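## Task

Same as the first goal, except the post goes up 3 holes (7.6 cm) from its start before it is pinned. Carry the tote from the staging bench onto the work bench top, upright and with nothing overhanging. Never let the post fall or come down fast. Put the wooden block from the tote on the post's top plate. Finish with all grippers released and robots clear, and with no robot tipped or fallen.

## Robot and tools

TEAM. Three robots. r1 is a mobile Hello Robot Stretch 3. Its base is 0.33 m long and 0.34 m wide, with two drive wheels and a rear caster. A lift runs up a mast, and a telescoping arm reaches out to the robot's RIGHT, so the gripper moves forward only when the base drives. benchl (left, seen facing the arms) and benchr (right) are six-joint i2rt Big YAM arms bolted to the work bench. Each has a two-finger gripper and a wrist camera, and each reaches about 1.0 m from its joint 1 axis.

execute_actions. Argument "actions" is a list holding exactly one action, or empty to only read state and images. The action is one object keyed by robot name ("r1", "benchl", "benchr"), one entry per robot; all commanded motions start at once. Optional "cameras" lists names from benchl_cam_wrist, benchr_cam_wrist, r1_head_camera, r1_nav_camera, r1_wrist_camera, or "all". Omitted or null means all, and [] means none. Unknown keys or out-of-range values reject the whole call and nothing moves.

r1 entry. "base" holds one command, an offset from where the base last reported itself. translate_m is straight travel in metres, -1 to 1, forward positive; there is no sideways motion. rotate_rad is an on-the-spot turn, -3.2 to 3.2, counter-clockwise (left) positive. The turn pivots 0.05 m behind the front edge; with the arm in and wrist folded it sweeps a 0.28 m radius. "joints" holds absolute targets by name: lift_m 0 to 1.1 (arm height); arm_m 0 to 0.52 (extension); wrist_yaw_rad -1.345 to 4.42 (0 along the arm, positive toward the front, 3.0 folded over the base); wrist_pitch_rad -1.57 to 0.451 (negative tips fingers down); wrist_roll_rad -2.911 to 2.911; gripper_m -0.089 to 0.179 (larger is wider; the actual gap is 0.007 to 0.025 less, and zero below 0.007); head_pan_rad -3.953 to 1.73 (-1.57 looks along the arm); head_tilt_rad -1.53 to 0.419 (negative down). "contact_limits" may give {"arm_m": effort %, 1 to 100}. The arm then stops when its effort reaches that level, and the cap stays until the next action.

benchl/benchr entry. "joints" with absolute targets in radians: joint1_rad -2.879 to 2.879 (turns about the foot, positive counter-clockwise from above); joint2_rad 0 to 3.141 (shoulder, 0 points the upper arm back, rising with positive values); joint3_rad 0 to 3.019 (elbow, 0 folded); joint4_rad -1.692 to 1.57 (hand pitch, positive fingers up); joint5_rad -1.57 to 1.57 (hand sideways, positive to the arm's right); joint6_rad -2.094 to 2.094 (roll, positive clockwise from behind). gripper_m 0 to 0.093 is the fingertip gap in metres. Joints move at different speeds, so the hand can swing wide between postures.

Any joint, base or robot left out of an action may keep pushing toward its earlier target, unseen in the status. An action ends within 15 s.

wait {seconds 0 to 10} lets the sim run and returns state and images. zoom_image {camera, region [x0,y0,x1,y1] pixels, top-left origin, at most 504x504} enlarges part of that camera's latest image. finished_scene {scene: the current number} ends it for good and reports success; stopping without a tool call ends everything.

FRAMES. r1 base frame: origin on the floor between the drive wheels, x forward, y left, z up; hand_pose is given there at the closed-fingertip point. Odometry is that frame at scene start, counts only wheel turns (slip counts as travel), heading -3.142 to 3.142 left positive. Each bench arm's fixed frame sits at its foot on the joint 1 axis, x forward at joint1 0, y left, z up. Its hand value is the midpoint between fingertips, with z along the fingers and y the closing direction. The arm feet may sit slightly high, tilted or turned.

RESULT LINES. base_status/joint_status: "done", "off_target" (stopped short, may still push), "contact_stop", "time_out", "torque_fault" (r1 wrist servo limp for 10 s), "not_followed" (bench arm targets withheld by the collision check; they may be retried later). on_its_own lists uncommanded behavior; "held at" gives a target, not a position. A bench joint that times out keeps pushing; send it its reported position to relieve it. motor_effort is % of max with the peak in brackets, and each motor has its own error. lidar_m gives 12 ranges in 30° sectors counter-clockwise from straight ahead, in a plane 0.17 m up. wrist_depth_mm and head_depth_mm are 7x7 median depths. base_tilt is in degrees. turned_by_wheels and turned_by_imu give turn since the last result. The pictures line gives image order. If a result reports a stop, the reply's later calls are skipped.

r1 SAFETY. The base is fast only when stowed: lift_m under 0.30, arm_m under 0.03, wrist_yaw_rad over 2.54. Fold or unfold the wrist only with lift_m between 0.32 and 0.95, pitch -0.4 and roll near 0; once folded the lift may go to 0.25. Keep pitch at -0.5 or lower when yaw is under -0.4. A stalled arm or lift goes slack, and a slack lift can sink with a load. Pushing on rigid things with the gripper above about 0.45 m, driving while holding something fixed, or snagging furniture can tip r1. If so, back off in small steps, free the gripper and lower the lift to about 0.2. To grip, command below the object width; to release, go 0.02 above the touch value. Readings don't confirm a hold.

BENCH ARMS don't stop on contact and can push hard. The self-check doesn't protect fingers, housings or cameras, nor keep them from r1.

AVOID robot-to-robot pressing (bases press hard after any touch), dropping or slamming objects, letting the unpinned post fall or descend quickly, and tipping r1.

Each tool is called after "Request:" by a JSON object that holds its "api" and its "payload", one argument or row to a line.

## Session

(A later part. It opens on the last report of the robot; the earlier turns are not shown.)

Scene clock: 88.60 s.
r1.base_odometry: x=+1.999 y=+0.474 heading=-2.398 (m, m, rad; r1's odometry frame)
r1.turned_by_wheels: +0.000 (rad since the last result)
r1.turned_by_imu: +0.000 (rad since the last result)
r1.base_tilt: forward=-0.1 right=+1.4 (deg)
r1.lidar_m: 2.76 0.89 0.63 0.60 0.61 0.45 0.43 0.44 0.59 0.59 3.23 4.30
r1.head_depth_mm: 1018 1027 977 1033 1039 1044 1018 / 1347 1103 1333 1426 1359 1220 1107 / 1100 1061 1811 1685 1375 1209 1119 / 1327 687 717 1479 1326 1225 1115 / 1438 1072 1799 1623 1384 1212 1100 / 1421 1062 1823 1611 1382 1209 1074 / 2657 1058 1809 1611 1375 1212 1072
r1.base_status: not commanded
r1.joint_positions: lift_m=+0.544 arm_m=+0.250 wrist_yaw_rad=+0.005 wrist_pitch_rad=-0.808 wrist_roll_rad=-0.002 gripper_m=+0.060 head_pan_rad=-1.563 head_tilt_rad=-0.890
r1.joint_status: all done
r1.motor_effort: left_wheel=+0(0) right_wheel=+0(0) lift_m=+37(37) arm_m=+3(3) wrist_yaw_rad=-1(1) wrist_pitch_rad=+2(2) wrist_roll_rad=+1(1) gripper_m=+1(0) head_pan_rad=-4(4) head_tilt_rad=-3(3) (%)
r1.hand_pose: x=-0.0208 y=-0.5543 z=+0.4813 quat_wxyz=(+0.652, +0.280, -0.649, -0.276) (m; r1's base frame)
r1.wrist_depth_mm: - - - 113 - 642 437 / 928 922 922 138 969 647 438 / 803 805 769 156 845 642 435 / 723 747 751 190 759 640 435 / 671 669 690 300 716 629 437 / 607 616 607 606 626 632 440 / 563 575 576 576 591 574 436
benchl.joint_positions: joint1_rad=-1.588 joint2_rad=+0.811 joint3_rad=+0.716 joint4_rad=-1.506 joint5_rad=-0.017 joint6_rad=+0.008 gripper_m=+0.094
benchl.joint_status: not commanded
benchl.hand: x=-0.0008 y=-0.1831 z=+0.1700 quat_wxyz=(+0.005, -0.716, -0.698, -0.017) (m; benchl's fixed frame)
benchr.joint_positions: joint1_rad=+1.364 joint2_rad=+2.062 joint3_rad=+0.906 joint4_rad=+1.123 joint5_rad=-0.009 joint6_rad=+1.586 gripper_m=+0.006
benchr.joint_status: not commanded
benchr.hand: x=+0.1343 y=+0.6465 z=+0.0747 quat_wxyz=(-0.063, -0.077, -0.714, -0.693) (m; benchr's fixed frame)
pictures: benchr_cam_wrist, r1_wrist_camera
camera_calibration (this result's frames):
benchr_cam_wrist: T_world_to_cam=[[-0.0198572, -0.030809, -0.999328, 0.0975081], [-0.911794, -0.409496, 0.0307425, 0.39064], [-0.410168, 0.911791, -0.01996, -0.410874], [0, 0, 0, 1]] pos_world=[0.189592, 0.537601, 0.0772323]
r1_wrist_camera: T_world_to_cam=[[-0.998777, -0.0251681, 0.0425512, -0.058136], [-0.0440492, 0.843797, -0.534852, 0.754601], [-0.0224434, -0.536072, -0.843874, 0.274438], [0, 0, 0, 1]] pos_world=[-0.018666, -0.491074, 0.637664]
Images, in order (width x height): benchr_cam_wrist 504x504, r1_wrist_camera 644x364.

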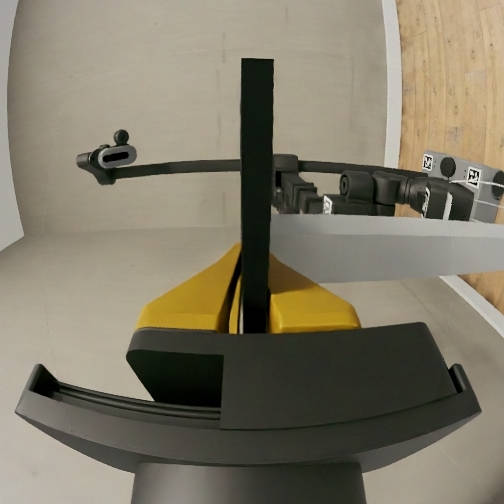

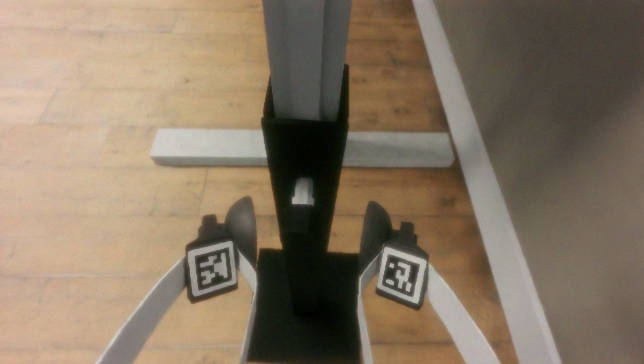

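Great view now.

Request:
{"api": "execute_actions", "payload": {
  "actions": [
    {"r1":{"joints":{"arm_m":0.261,"lift_m":0.538,"wrist_yaw_rad":0.035}}}
  ],
  "cameras": []
}}

Request:
{"api": "execute_actions", "payload": {
  "actions": [
    {"r1":{"joints":{"gripper_m":-0.08}}}
  ],
  "cameras": ["r1_wrist_camera"]
}}

Request:
{"api": "execute_actions", "payload": {
  "actions": [
    {"r1":{"joints":{"arm_m":0.243},"contact_limits":{"arm_m":30}}}
  ],
  "cameras": ["r1_wrist_camera"]
}}

Request:
{"api": "execute_actions", "payload": {
  "actions": [
    {"benchr":{"joints":{"joint2_rad":1.93,"joint4_rad":1.12}}}
  ],
  "cameras": ["r1_wrist_camera"]
}}

Scene clock: 90.20 s.
r1.base_odometry: x=+1.999 y=+0.474 heading=-2.398 (m, m, rad; r1's odometry frame)
r1.turned_by_wheels: +0.000 (rad since the last result)
r1.turned_by_imu: +0.000 (rad since the last result)
r1.base_tilt: forward=-0.1 right=+1.3 (deg)
r1.lidar_m: 2.76 0.89 0.63 0.60 0.62 0.45 0.43 0.44 0.59 0.59 3.24 4.30
r1.head_depth_mm: 1022 1022 978 1035 1041 1046 1026 / 1346 1104 1327 1434 1359 1221 1103 / 1105 1060 1814 1681 - 1205 1124 / 1315 686 716 1478 1337 1222 1112 / 1448 1073 1788 1615 1384 1217 1098 / 1416 1060 1828 1618 1382 1214 1077 / 2636 1052 1818 1599 1376 1202 1072
r1.base_status: not commanded
r1.joint_positions: lift_m=+0.539 arm_m=+0.261 wrist_yaw_rad=+0.031 wrist_pitch_rad=-0.808 wrist_roll_rad=-0.002 gripper_m=+0.060 head_pan_rad=-1.563 head_tilt_rad=-0.890
r1.joint_status: all done
r1.motor_effort: left_wheel=+0(0) right_wheel=+0(0) lift_m=+13(37) arm_m=+3(2) wrist_yaw_rad=+2(2) wrist_pitch_rad=+3(3) wrist_roll_rad=+1(1) gripper_m=+1(0) head_pan_rad=-4(4) head_tilt_rad=-3(3) (%)
r1.hand_pose: x=-0.0166 y=-0.5652 z=+0.4755 quat_wxyz=(+0.655, +0.288, -0.645, -0.268) (m; r1's base frame)
r1.wrist_depth_mm: 998 - - 101 - 664 454 / 890 924 949 120 970 664 457 / 792 807 780 140 857 662 449 / 718 728 741 170 751 677 449 / 649 665 688 205 710 629 440 / 603 615 600 590 638 608 440 / 557 563 573 559 585 585 444
benchl.joint_positions: joint1_rad=-1.588 joint2_rad=+0.811 joint3_rad=+0.716 joint4_rad=-1.506 joint5_rad=-0.017 joint6_rad=+0.008 gripper_m=+0.094
benchl.joint_status: not commanded
benchl.hand: x=-0.0008 y=-0.1831 z=+0.1700 quat_wxyz=(+0.005, -0.716, -0.698, -0.017) (m; benchl's fixed frame)
benchr.joint_positions: joint1_rad=+1.364 joint2_rad=+2.062 joint3_rad=+0.906 joint4_rad=+1.123 joint5_rad=-0.009 joint6_rad=+1.586 gripper_m=+0.006
benchr.joint_status: not commanded
benchr.hand: x=+0.1343 y=+0.6465 z=+0.0747 quat_wxyz=(-0.063, -0.077, -0.714, -0.693) (m; benchr's fixed frame)
pictures: none
No camera images: the call's "cameras" was empty. Leave "cameras" out to get every camera's image.

Scene clock: 92.10 s.
r1.base_odometry: x=+1.999 y=+0.474 heading=-2.398 (m, m, rad; r1's odometry frame)
r1.turned_by_wheels: +0.000 (rad since the last result)
r1.turned_by_imu: +0.000 (rad since the last result)
r1.base_tilt: forward=+0.0 right=+1.3 (deg)
r1.lidar_m: 2.77 0.89 0.63 0.60 0.62 0.45 0.43 0.44 0.59 0.59 3.26 4.30
r1.head_depth_mm: 1021 1023 976 1035 1042 1046 1021 / 1348 1103 1325 1439 1353 1227 1105 / 1106 1059 1807 1681 - 1207 1117 / 1319 684 712 1428 1340 1227 1111 / 1439 1073 1796 1634 1395 1214 1098 / 1410 1067 1819 1623 1378 1210 1076 / 2646 1050 1804 1595 1377 1206 1072
r1.base_status: not commanded
r1.joint_positions: lift_m=+0.538 arm_m=+0.261 wrist_yaw_rad=+0.034 wrist_pitch_rad=-0.804 wrist_roll_rad=+0.000 gripper_m=-0.078 head_pan_rad=-1.563 head_tilt_rad=-0.890
r1.joint_status: all done
r1.motor_effort: left_wheel=+1(1) right_wheel=-1(1) lift_m=+20(20) arm_m=-1(3) wrist_yaw_rad=+1(2) wrist_pitch_rad=+1(2) wrist_roll_rad=+0(1) gripper_m=-37(99) head_pan_rad=-4(4) head_tilt_rad=-3(3) (%)
r1.hand_pose: x=-0.0162 y=-0.5664 z=+0.4757 quat_wxyz=(+0.655, +0.288, -0.646, -0.266) (m; r1's base frame)
r1.wrist_depth_mm: - - - 100 - 688 459 / 897 893 922 117 932 678 452 / 802 805 815 138 852 667 448 / 715 738 744 167 754 661 445 / 662 668 673 157 697 624 445 / 608 619 602 397 644 618 444 / 556 559 566 566 591 586 442
benchl.joint_positions: joint1_rad=-1.588 joint2_rad=+0.811 joint3_rad=+0.716 joint4_rad=-1.506 joint5_rad=-0.017 joint6_rad=+0.008 gripper_m=+0.094
benchl.joint_status: not commanded
benchl.hand: x=-0.0008 y=-0.1831 z=+0.1700 quat_wxyz=(+0.005, -0.716, -0.698, -0.017) (m; benchl's fixed frame)
benchr.joint_positions: joint1_rad=+1.364 joint2_rad=+2.062 joint3_rad=+0.906 joint4_rad=+1.123 joint5_rad=-0.009 joint6_rad=+1.586 gripper_m=+0.006
benchr.joint_status: not commanded
benchr.hand: x=+0.1343 y=+0.6465 z=+0.0747 quat_wxyz=(-0.063, -0.077, -0.714, -0.693) (m; benchr's fixed frame)
pictures: r1_wrist_camera
camera_calibration (this result's frames):
r1_wrist_camera: T_world_to_cam=[[-0.997813, -0.0517805, 0.041079, -0.0680052], [-0.0657591, 0.840399, -0.537965, 0.761234], [-0.00666663, -0.53949, -0.841966, 0.260818], [0, 0, 0, 1]] pos_world=[-0.0160596, -0.502553, 0.63191]
Images, in order (width x height): r1_wrist_camera 644x364.

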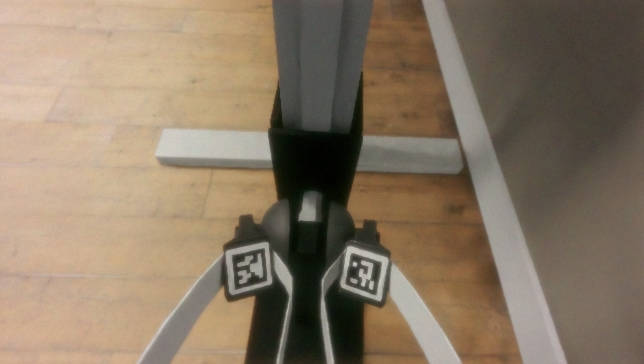

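Scene clock: 93.10 s.
r1.base_odometry: x=+1.999 y=+0.474 heading=-2.398 (m, m, rad; r1's odometry frame)
r1.turned_by_wheels: +0.000 (rad since the last result)
r1.turned_by_imu: +0.000 (rad since the last result)
r1.base_tilt: forward=+0.0 right=+1.3 (deg)
r1.lidar_m: 2.76 0.89 0.63 0.60 0.62 0.45 0.43 0.44 0.59 0.59 3.24 4.32
r1.head_depth_mm: 1022 1025 978 1040 1040 1044 1024 / 1345 1104 1331 1441 1354 1219 1097 / 1100 1060 1824 1672 - 1204 1107 / 1312 684 714 1450 1330 1228 1113 / 1429 1080 1786 1622 1387 1212 1100 / 1420 1060 1822 1618 1377 1206 1078 / 2647 1055 1816 1608 1374 1203 1075
r1.base_status: not commanded
r1.joint_positions: lift_m=+0.538 arm_m=+0.244 wrist_yaw_rad=+0.034 wrist_pitch_rad=-0.762 wrist_roll_rad=+0.000 gripper_m=-0.073 head_pan_rad=-1.563 head_tilt_rad=-0.890
r1.joint_status: all done
r1.on_its_own: gripper_m is held at -0.073, not at your -0.080, by its stall guard, which is still easing
r1.motor_effort: left_wheel=+1(2) right_wheel=-2(3) lift_m=+22(22) arm_m=-7(10) wrist_yaw_rad=+1(1) wrist_pitch_rad=-12(12) wrist_roll_rad=+0(1) gripper_m=-13(37) head_pan_rad=-4(4) head_tilt_rad=-3(3) (%)
r1.contact_limits: arm_m 30 (drawing in: default 19, maximum 32; extending or still: default 26, maximum 43)
r1.hand_pose: x=-0.0159 y=-0.5573 z=+0.4825 quat_wxyz=(+0.661, +0.274, -0.652, -0.252) (m; r1's base frame)
r1.wrist_depth_mm: - - - 113 - 672 450 / 955 983 993 137 - 680 452 / 839 857 856 153 880 667 456 / 746 752 772 183 786 668 450 / 663 687 711 - 700 625 447 / 610 629 620 601 638 624 441 / 561 576 572 566 590 588 437
benchl.joint_positions: joint1_rad=-1.588 joint2_rad=+0.811 joint3_rad=+0.716 joint4_rad=-1.506 joint5_rad=-0.017 joint6_rad=+0.008 gripper_m=+0.094
benchl.joint_status: not commanded
benchl.hand: x=-0.0008 y=-0.1831 z=+0.1700 quat_wxyz=(+0.005, -0.716, -0.698, -0.017) (m; benchl's fixed frame)
benchr.joint_positions: joint1_rad=+1.364 joint2_rad=+2.062 joint3_rad=+0.906 joint4_rad=+1.123 joint5_rad=-0.009 joint6_rad=+1.586 gripper_m=+0.006
benchr.joint_status: not commanded
benchr.hand: x=+0.1343 y=+0.6465 z=+0.0747 quat_wxyz=(-0.063, -0.077, -0.714, -0.693) (m; benchr's fixed frame)
pictures: r1_wrist_camera
camera_calibration (this result's frames):
r1_wrist_camera: T_world_to_cam=[[-0.997867, -0.0501543, 0.0417799, -0.0669474], [-0.0650508, 0.81722, -0.572643, 0.761084], [-0.00542288, -0.57414, -0.818739, 0.240932], [0, 0, 0, 1]] pos_world=[-0.015989, -0.487002, 0.635887]
Images, in order (width x height): r1_wrist_camera 644x364.

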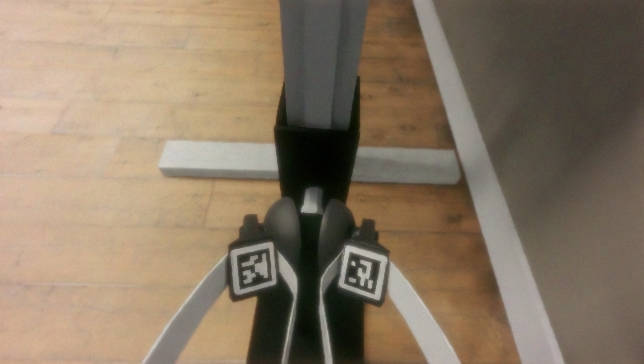

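Scene clock: 93.77 s.
r1.base_odometry: x=+1.999 y=+0.474 heading=-2.398 (m, m, rad; r1's odometry frame)
r1.turned_by_wheels: +0.000 (rad since the last result)
r1.turned_by_imu: +0.000 (rad since the last result)
r1.base_tilt: forward=+0.0 right=+1.3 (deg)
r1.lidar_m: 2.76 0.89 0.63 0.60 0.62 0.45 0.43 0.44 0.59 0.59 3.25 4.29
r1.head_depth_mm: 1019 1024 979 1035 1043 1041 1024 / 1353 1103 1331 1439 1353 1225 1096 / 1103 1059 1814 1676 - 1215 1110 / 1315 683 713 1458 1325 1227 1116 / 1436 1072 1791 1629 1389 1215 1096 / 1411 1063 1812 1618 1382 1214 1081 / 2638 1054 1816 1603 1379 1201 1069
r1.base_status: not commanded
r1.joint_positions: lift_m=+0.538 arm_m=+0.244 wrist_yaw_rad=+0.034 wrist_pitch_rad=-0.762 wrist_roll_rad=+0.000 gripper_m=-0.070 head_pan_rad=-1.563 head_tilt_rad=-0.890
r1.joint_status: not commanded
r1.on_its_own: gripper_m is held at -0.070, not at your -0.080, by its stall guard, which is still easing
r1.motor_effort: left_wheel=+2(1) right_wheel=-2(2) lift_m=+22(21) arm_m=-7(7) wrist_yaw_rad=+1(1) wrist_pitch_rad=-12(12) wrist_roll_rad=+0(0) gripper_m=-13(32) head_pan_rad=-4(4) head_tilt_rad=-3(3) (%)
r1.hand_pose: x=-0.0159 y=-0.5573 z=+0.4825 quat_wxyz=(+0.661, +0.274, -0.652, -0.252) (m; r1's base frame)
r1.wrist_depth_mm: - - - 113 - 685 457 / 940 961 968 136 - 685 454 / 845 868 848 154 878 658 449 / 746 747 762 183 765 663 451 / 670 683 704 - 727 644 441 / 626 624 616 600 651 627 442 / 569 572 572 578 588 592 443
benchl.joint_positions: joint1_rad=-1.588 joint2_rad=+0.811 joint3_rad=+0.716 joint4_rad=-1.506 joint5_rad=-0.017 joint6_rad=+0.008 gripper_m=+0.094
benchl.joint_status: not commanded
benchl.hand: x=-0.0008 y=-0.1831 z=+0.1700 quat_wxyz=(+0.005, -0.716, -0.698, -0.017) (m; benchl's fixed frame)
benchr.joint_positions: joint1_rad=+1.364 joint2_rad=+2.044 joint3_rad=+0.906 joint4_rad=+1.092 joint5_rad=-0.009 joint6_rad=+1.586 gripper_m=+0.006
benchr.joint_status: all done
benchr.hand: x=+0.1344 y=+0.6472 z=+0.0785 quat_wxyz=(-0.063, -0.077, -0.719, -0.688) (m; benchr's fixed frame)
pictures: r1_wrist_camera
camera_calibration (this result's frames):
r1_wrist_camera: T_world_to_cam=[[-0.997867, -0.0501543, 0.0417803, -0.0669475], [-0.065051, 0.817217, -0.572648, 0.761083], [-0.00542279, -0.574144, -0.818736, 0.24093], [0, 0, 0, 1]] pos_world=[-0.015989, -0.486999, 0.635888]
Images, in order (width x height): r1_wrist_camera 644x364.

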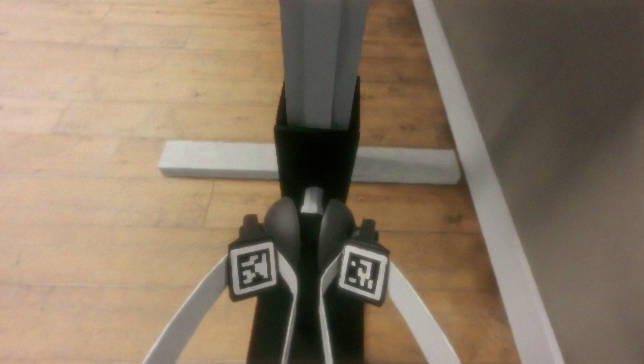

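Wrist yields; pull further while compensating.

Request:
{"api": "execute_actions", "payload": {
  "actions": [
    {"r1":{"joints":{"gripper_m":-0.089}},"benchr":{"joints":{"joint2_rad":2.047,"joint4_rad":1.16}}}
  ],
  "cameras": []
}}

Request:
{"api": "execute_actions", "payload": {
  "actions": [
    {"r1":{"joints":{"arm_m":0.236,"wrist_pitch_rad":-0.84}}}
  ],
  "cameras": ["r1_wrist_camera"]
}}

Request:
{"api": "execute_actions", "payload": {
  "actions": [
    {"benchr":{"joints":{"joint2_rad":1.93,"joint4_rad":1.12}}}
  ],
  "cameras": ["r1_wrist_camera"]
}}

Scene clock: 97.40 s.
r1.base_odometry: x=+1.999 y=+0.474 heading=-2.398 (m, m, rad; r1's odometry frame)
r1.turned_by_wheels: +0.000 (rad since the last result)
r1.turned_by_imu: +0.000 (rad since the last result)
r1.base_tilt: forward=-0.1 right=+1.3 (deg)
r1.lidar_m: 2.77 0.89 0.63 0.60 0.61 0.45 0.43 0.44 0.59 0.59 3.24 4.29
r1.head_depth_mm: 1018 1025 978 1037 1043 1040 1025 / 1356 1099 1333 1434 1357 1218 1100 / 1104 1058 1807 1654 - 1208 1108 / 1320 687 717 1457 1328 1220 1114 / 1427 1072 1807 1625 1393 1216 1097 / 1419 1064 1832 1618 1386 1214 1075 / 2646 1054 1814 1612 1367 1202 1071
r1.base_status: not commanded
r1.joint_positions: lift_m=+0.538 arm_m=+0.244 wrist_yaw_rad=+0.034 wrist_pitch_rad=-0.762 wrist_roll_rad=+0.000 gripper_m=-0.087 head_pan_rad=-1.563 head_tilt_rad=-0.890
r1.joint_status: all done
r1.motor_effort: left_wheel=+1(2) right_wheel=-2(2) lift_m=+22(22) arm_m=-7(7) wrist_yaw_rad=+1(1) wrist_pitch_rad=-12(12) wrist_roll_rad=+0(0) gripper_m=-39(99) head_pan_rad=-4(4) head_tilt_rad=-3(3) (%)
r1.hand_pose: x=-0.0159 y=-0.5574 z=+0.4826 quat_wxyz=(+0.661, +0.274, -0.652, -0.252) (m; r1's base frame)
r1.wrist_depth_mm: - - - 113 - 689 453 / 929 959 1000 137 - 676 451 / 822 826 850 155 914 669 446 / 743 764 756 183 789 653 450 / 676 690 712 - 723 639 445 / 622 627 612 602 641 624 443 / 560 577 569 559 585 598 445
benchl.joint_positions: joint1_rad=-1.588 joint2_rad=+0.811 joint3_rad=+0.716 joint4_rad=-1.506 joint5_rad=-0.017 joint6_rad=+0.008 gripper_m=+0.094
benchl.joint_status: not commanded
benchl.hand: x=-0.0008 y=-0.1831 z=+0.1700 quat_wxyz=(+0.005, -0.716, -0.698, -0.017) (m; benchl's fixed frame)
benchr.joint_positions: joint1_rad=+1.364 joint2_rad=+2.062 joint3_rad=+0.906 joint4_rad=+1.123 joint5_rad=-0.009 joint6_rad=+1.586 gripper_m=+0.006
benchr.joint_status: all done
benchr.hand: x=+0.1343 y=+0.6465 z=+0.0747 quat_wxyz=(-0.063, -0.077, -0.714, -0.693) (m; benchr's fixed frame)
pictures: none
No camera images: the call's "cameras" was empty. Leave "cameras" out to get every camera's image.

Scene clock: 98.20 s.
r1.base_odometry: x=+1.999 y=+0.474 heading=-2.398 (m, m, rad; r1's odometry frame)
r1.turned_by_wheels: +0.000 (rad since the last result)
r1.turned_by_imu: +0.000 (rad since the last result)
r1.base_tilt: forward=-0.1 right=+1.4 (deg)
r1.lidar_m: 2.76 0.89 0.63 0.60 0.61 0.45 0.43 0.44 0.59 0.59 3.24 4.30
r1.head_depth_mm: 1020 1023 980 1031 1044 1049 1023 / 1357 1106 1330 1431 1357 1214 1098 / 1106 1059 1826 1649 - 1208 1112 / 1317 685 712 1516 1320 1230 1116 / 1434 1078 1804 1630 1383 1220 1100 / 1418 1064 1823 1621 1386 1210 1078 / 2649 1057 1815 1597 1375 1210 1073
r1.base_status: not commanded
r1.joint_positions: lift_m=+0.538 arm_m=+0.237 wrist_yaw_rad=+0.034 wrist_pitch_rad=-0.758 wrist_roll_rad=+0.000 gripper_m=-0.084 head_pan_rad=-1.563 head_tilt_rad=-0.890
r1.joint_status: wrist_pitch_rad off_target (ended at -0.758, target -0.840); the others done
r1.on_its_own: wrist_pitch_rad is at rest, and its effort (-26) is outside its rest range (-20 to +32)
r1.motor_effort: left_wheel=+1(1) right_wheel=+0(2) lift_m=+22(22) arm_m=-6(9) wrist_yaw_rad=+1(0) wrist_pitch_rad=-26(27) wrist_roll_rad=+0(0) gripper_m=-37(39) head_pan_rad=-4(4) head_tilt_rad=-3(3) (%)
r1.hand_pose: x=-0.0159 y=-0.5510 z=+0.4832 quat_wxyz=(+0.661, +0.273, -0.652, -0.251) (m; r1's base frame)
r1.wrist_depth_mm: - - - 120 - 688 456 / 975 968 999 145 - 670 455 / 834 872 881 161 887 668 449 / 749 754 769 190 773 652 447 / 668 697 700 - 719 630 443 / 626 624 620 525 650 638 442 / 565 573 575 579 592 589 442
benchl.joint_positions: joint1_rad=-1.588 joint2_rad=+0.811 joint3_rad=+0.716 joint4_rad=-1.506 joint5_rad=-0.017 joint6_rad=+0.008 gripper_m=+0.094
benchl.joint_status: not commanded
benchl.hand: x=-0.0008 y=-0.1831 z=+0.1700 quat_wxyz=(+0.005, -0.716, -0.698, -0.017) (m; benchl's fixed frame)
benchr.joint_positions: joint1_rad=+1.364 joint2_rad=+2.062 joint3_rad=+0.906 joint4_rad=+1.123 joint5_rad=-0.009 joint6_rad=+1.586 gripper_m=+0.006
benchr.joint_status: not commanded
benchr.hand: x=+0.1343 y=+0.6465 z=+0.0747 quat_wxyz=(-0.063, -0.077, -0.714, -0.693) (m; benchr's fixed frame)
pictures: r1_wrist_camera
camera_calibration (this result's frames):
r1_wrist_camera: T_world_to_cam=[[-0.997873, -0.0499761, 0.0418503, -0.0665699], [-0.0649685, 0.814776, -0.576124, 0.756687], [-0.0053062, -0.577618, -0.81629, 0.24204], [0, 0, 0, 1]] pos_world=[-0.0159832, -0.480051, 0.636306]
Images, in order (width x height): r1_wrist_camera 644x364.

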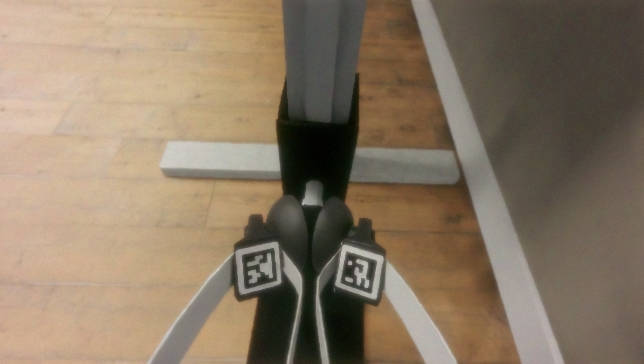

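Scene clock: 98.87 s.
r1.base_odometry: x=+1.999 y=+0.474 heading=-2.398 (m, m, rad; r1's odometry frame)
r1.turned_by_wheels: +0.000 (rad since the last result)
r1.turned_by_imu: +0.000 (rad since the last result)
r1.base_tilt: forward=-0.1 right=+1.3 (deg)
r1.lidar_m: 2.77 0.89 0.63 0.60 0.62 0.45 0.43 0.44 0.59 0.59 3.26 4.28
r1.head_depth_mm: 1020 1019 975 1035 1037 1044 1024 / 1351 1101 1327 1436 1355 1220 1097 / 1102 1057 1827 1657 - 1208 1105 / 1312 684 714 1521 1314 1224 1109 / 1430 1072 1796 1620 1387 1222 1097 / 1420 1061 1821 1612 1387 1211 1078 / 2658 1055 1819 1605 1372 1204 1074
r1.base_status: not commanded
r1.joint_positions: lift_m=+0.538 arm_m=+0.237 wrist_yaw_rad=+0.034 wrist_pitch_rad=-0.758 wrist_roll_rad=+0.000 gripper_m=-0.080 head_pan_rad=-1.563 head_tilt_rad=-0.890
r1.joint_status: not commanded
r1.on_its_own: gripper_m is held at -0.082, not at your -0.089, by its stall guard, which is still easing; wrist_pitch_rad is at rest, and its effort (-26) is outside its rest range (-20 to +32)
r1.motor_effort: left_wheel=+1(1) right_wheel=+0(0) lift_m=+22(22) arm_m=-6(6) wrist_yaw_rad=+0(1) wrist_pitch_rad=-26(26) wrist_roll_rad=+0(0) gripper_m=-35(36) head_pan_rad=-4(4) head_tilt_rad=-3(3) (%)
r1.hand_pose: x=-0.0159 y=-0.5510 z=+0.4832 quat_wxyz=(+0.661, +0.273, -0.652, -0.251) (m; r1's base frame)
r1.wrist_depth_mm: - - - 120 - 673 453 / 973 969 995 145 995 662 451 / 852 875 872 161 889 677 448 / 769 772 759 189 794 657 451 / 662 678 695 - 719 634 448 / 629 636 626 523 650 636 451 / 565 578 581 574 583 591 437
benchl.joint_positions: joint1_rad=-1.588 joint2_rad=+0.811 joint3_rad=+0.716 joint4_rad=-1.506 joint5_rad=-0.017 joint6_rad=+0.008 gripper_m=+0.094
benchl.joint_status: not commanded
benchl.hand: x=-0.0008 y=-0.1831 z=+0.1700 quat_wxyz=(+0.005, -0.716, -0.698, -0.017) (m; benchl's fixed frame)
benchr.joint_positions: joint1_rad=+1.364 joint2_rad=+2.044 joint3_rad=+0.906 joint4_rad=+1.092 joint5_rad=-0.009 joint6_rad=+1.586 gripper_m=+0.006
benchr.joint_status: all done
benchr.hand: x=+0.1344 y=+0.6472 z=+0.0785 quat_wxyz=(-0.063, -0.077, -0.719, -0.688) (m; benchr's fixed frame)
pictures: r1_wrist_camera
camera_calibration (this result's frames):
r1_wrist_camera: T_world_to_cam=[[-0.997873, -0.0499762, 0.0418504, -0.06657], [-0.0649686, 0.814776, -0.576124, 0.756687], [-0.0053062, -0.577618, -0.81629, 0.24204], [0, 0, 0, 1]] pos_world=[-0.0159832, -0.480051, 0.636306]
Images, in order (width x height): r1_wrist_camera 644x364.

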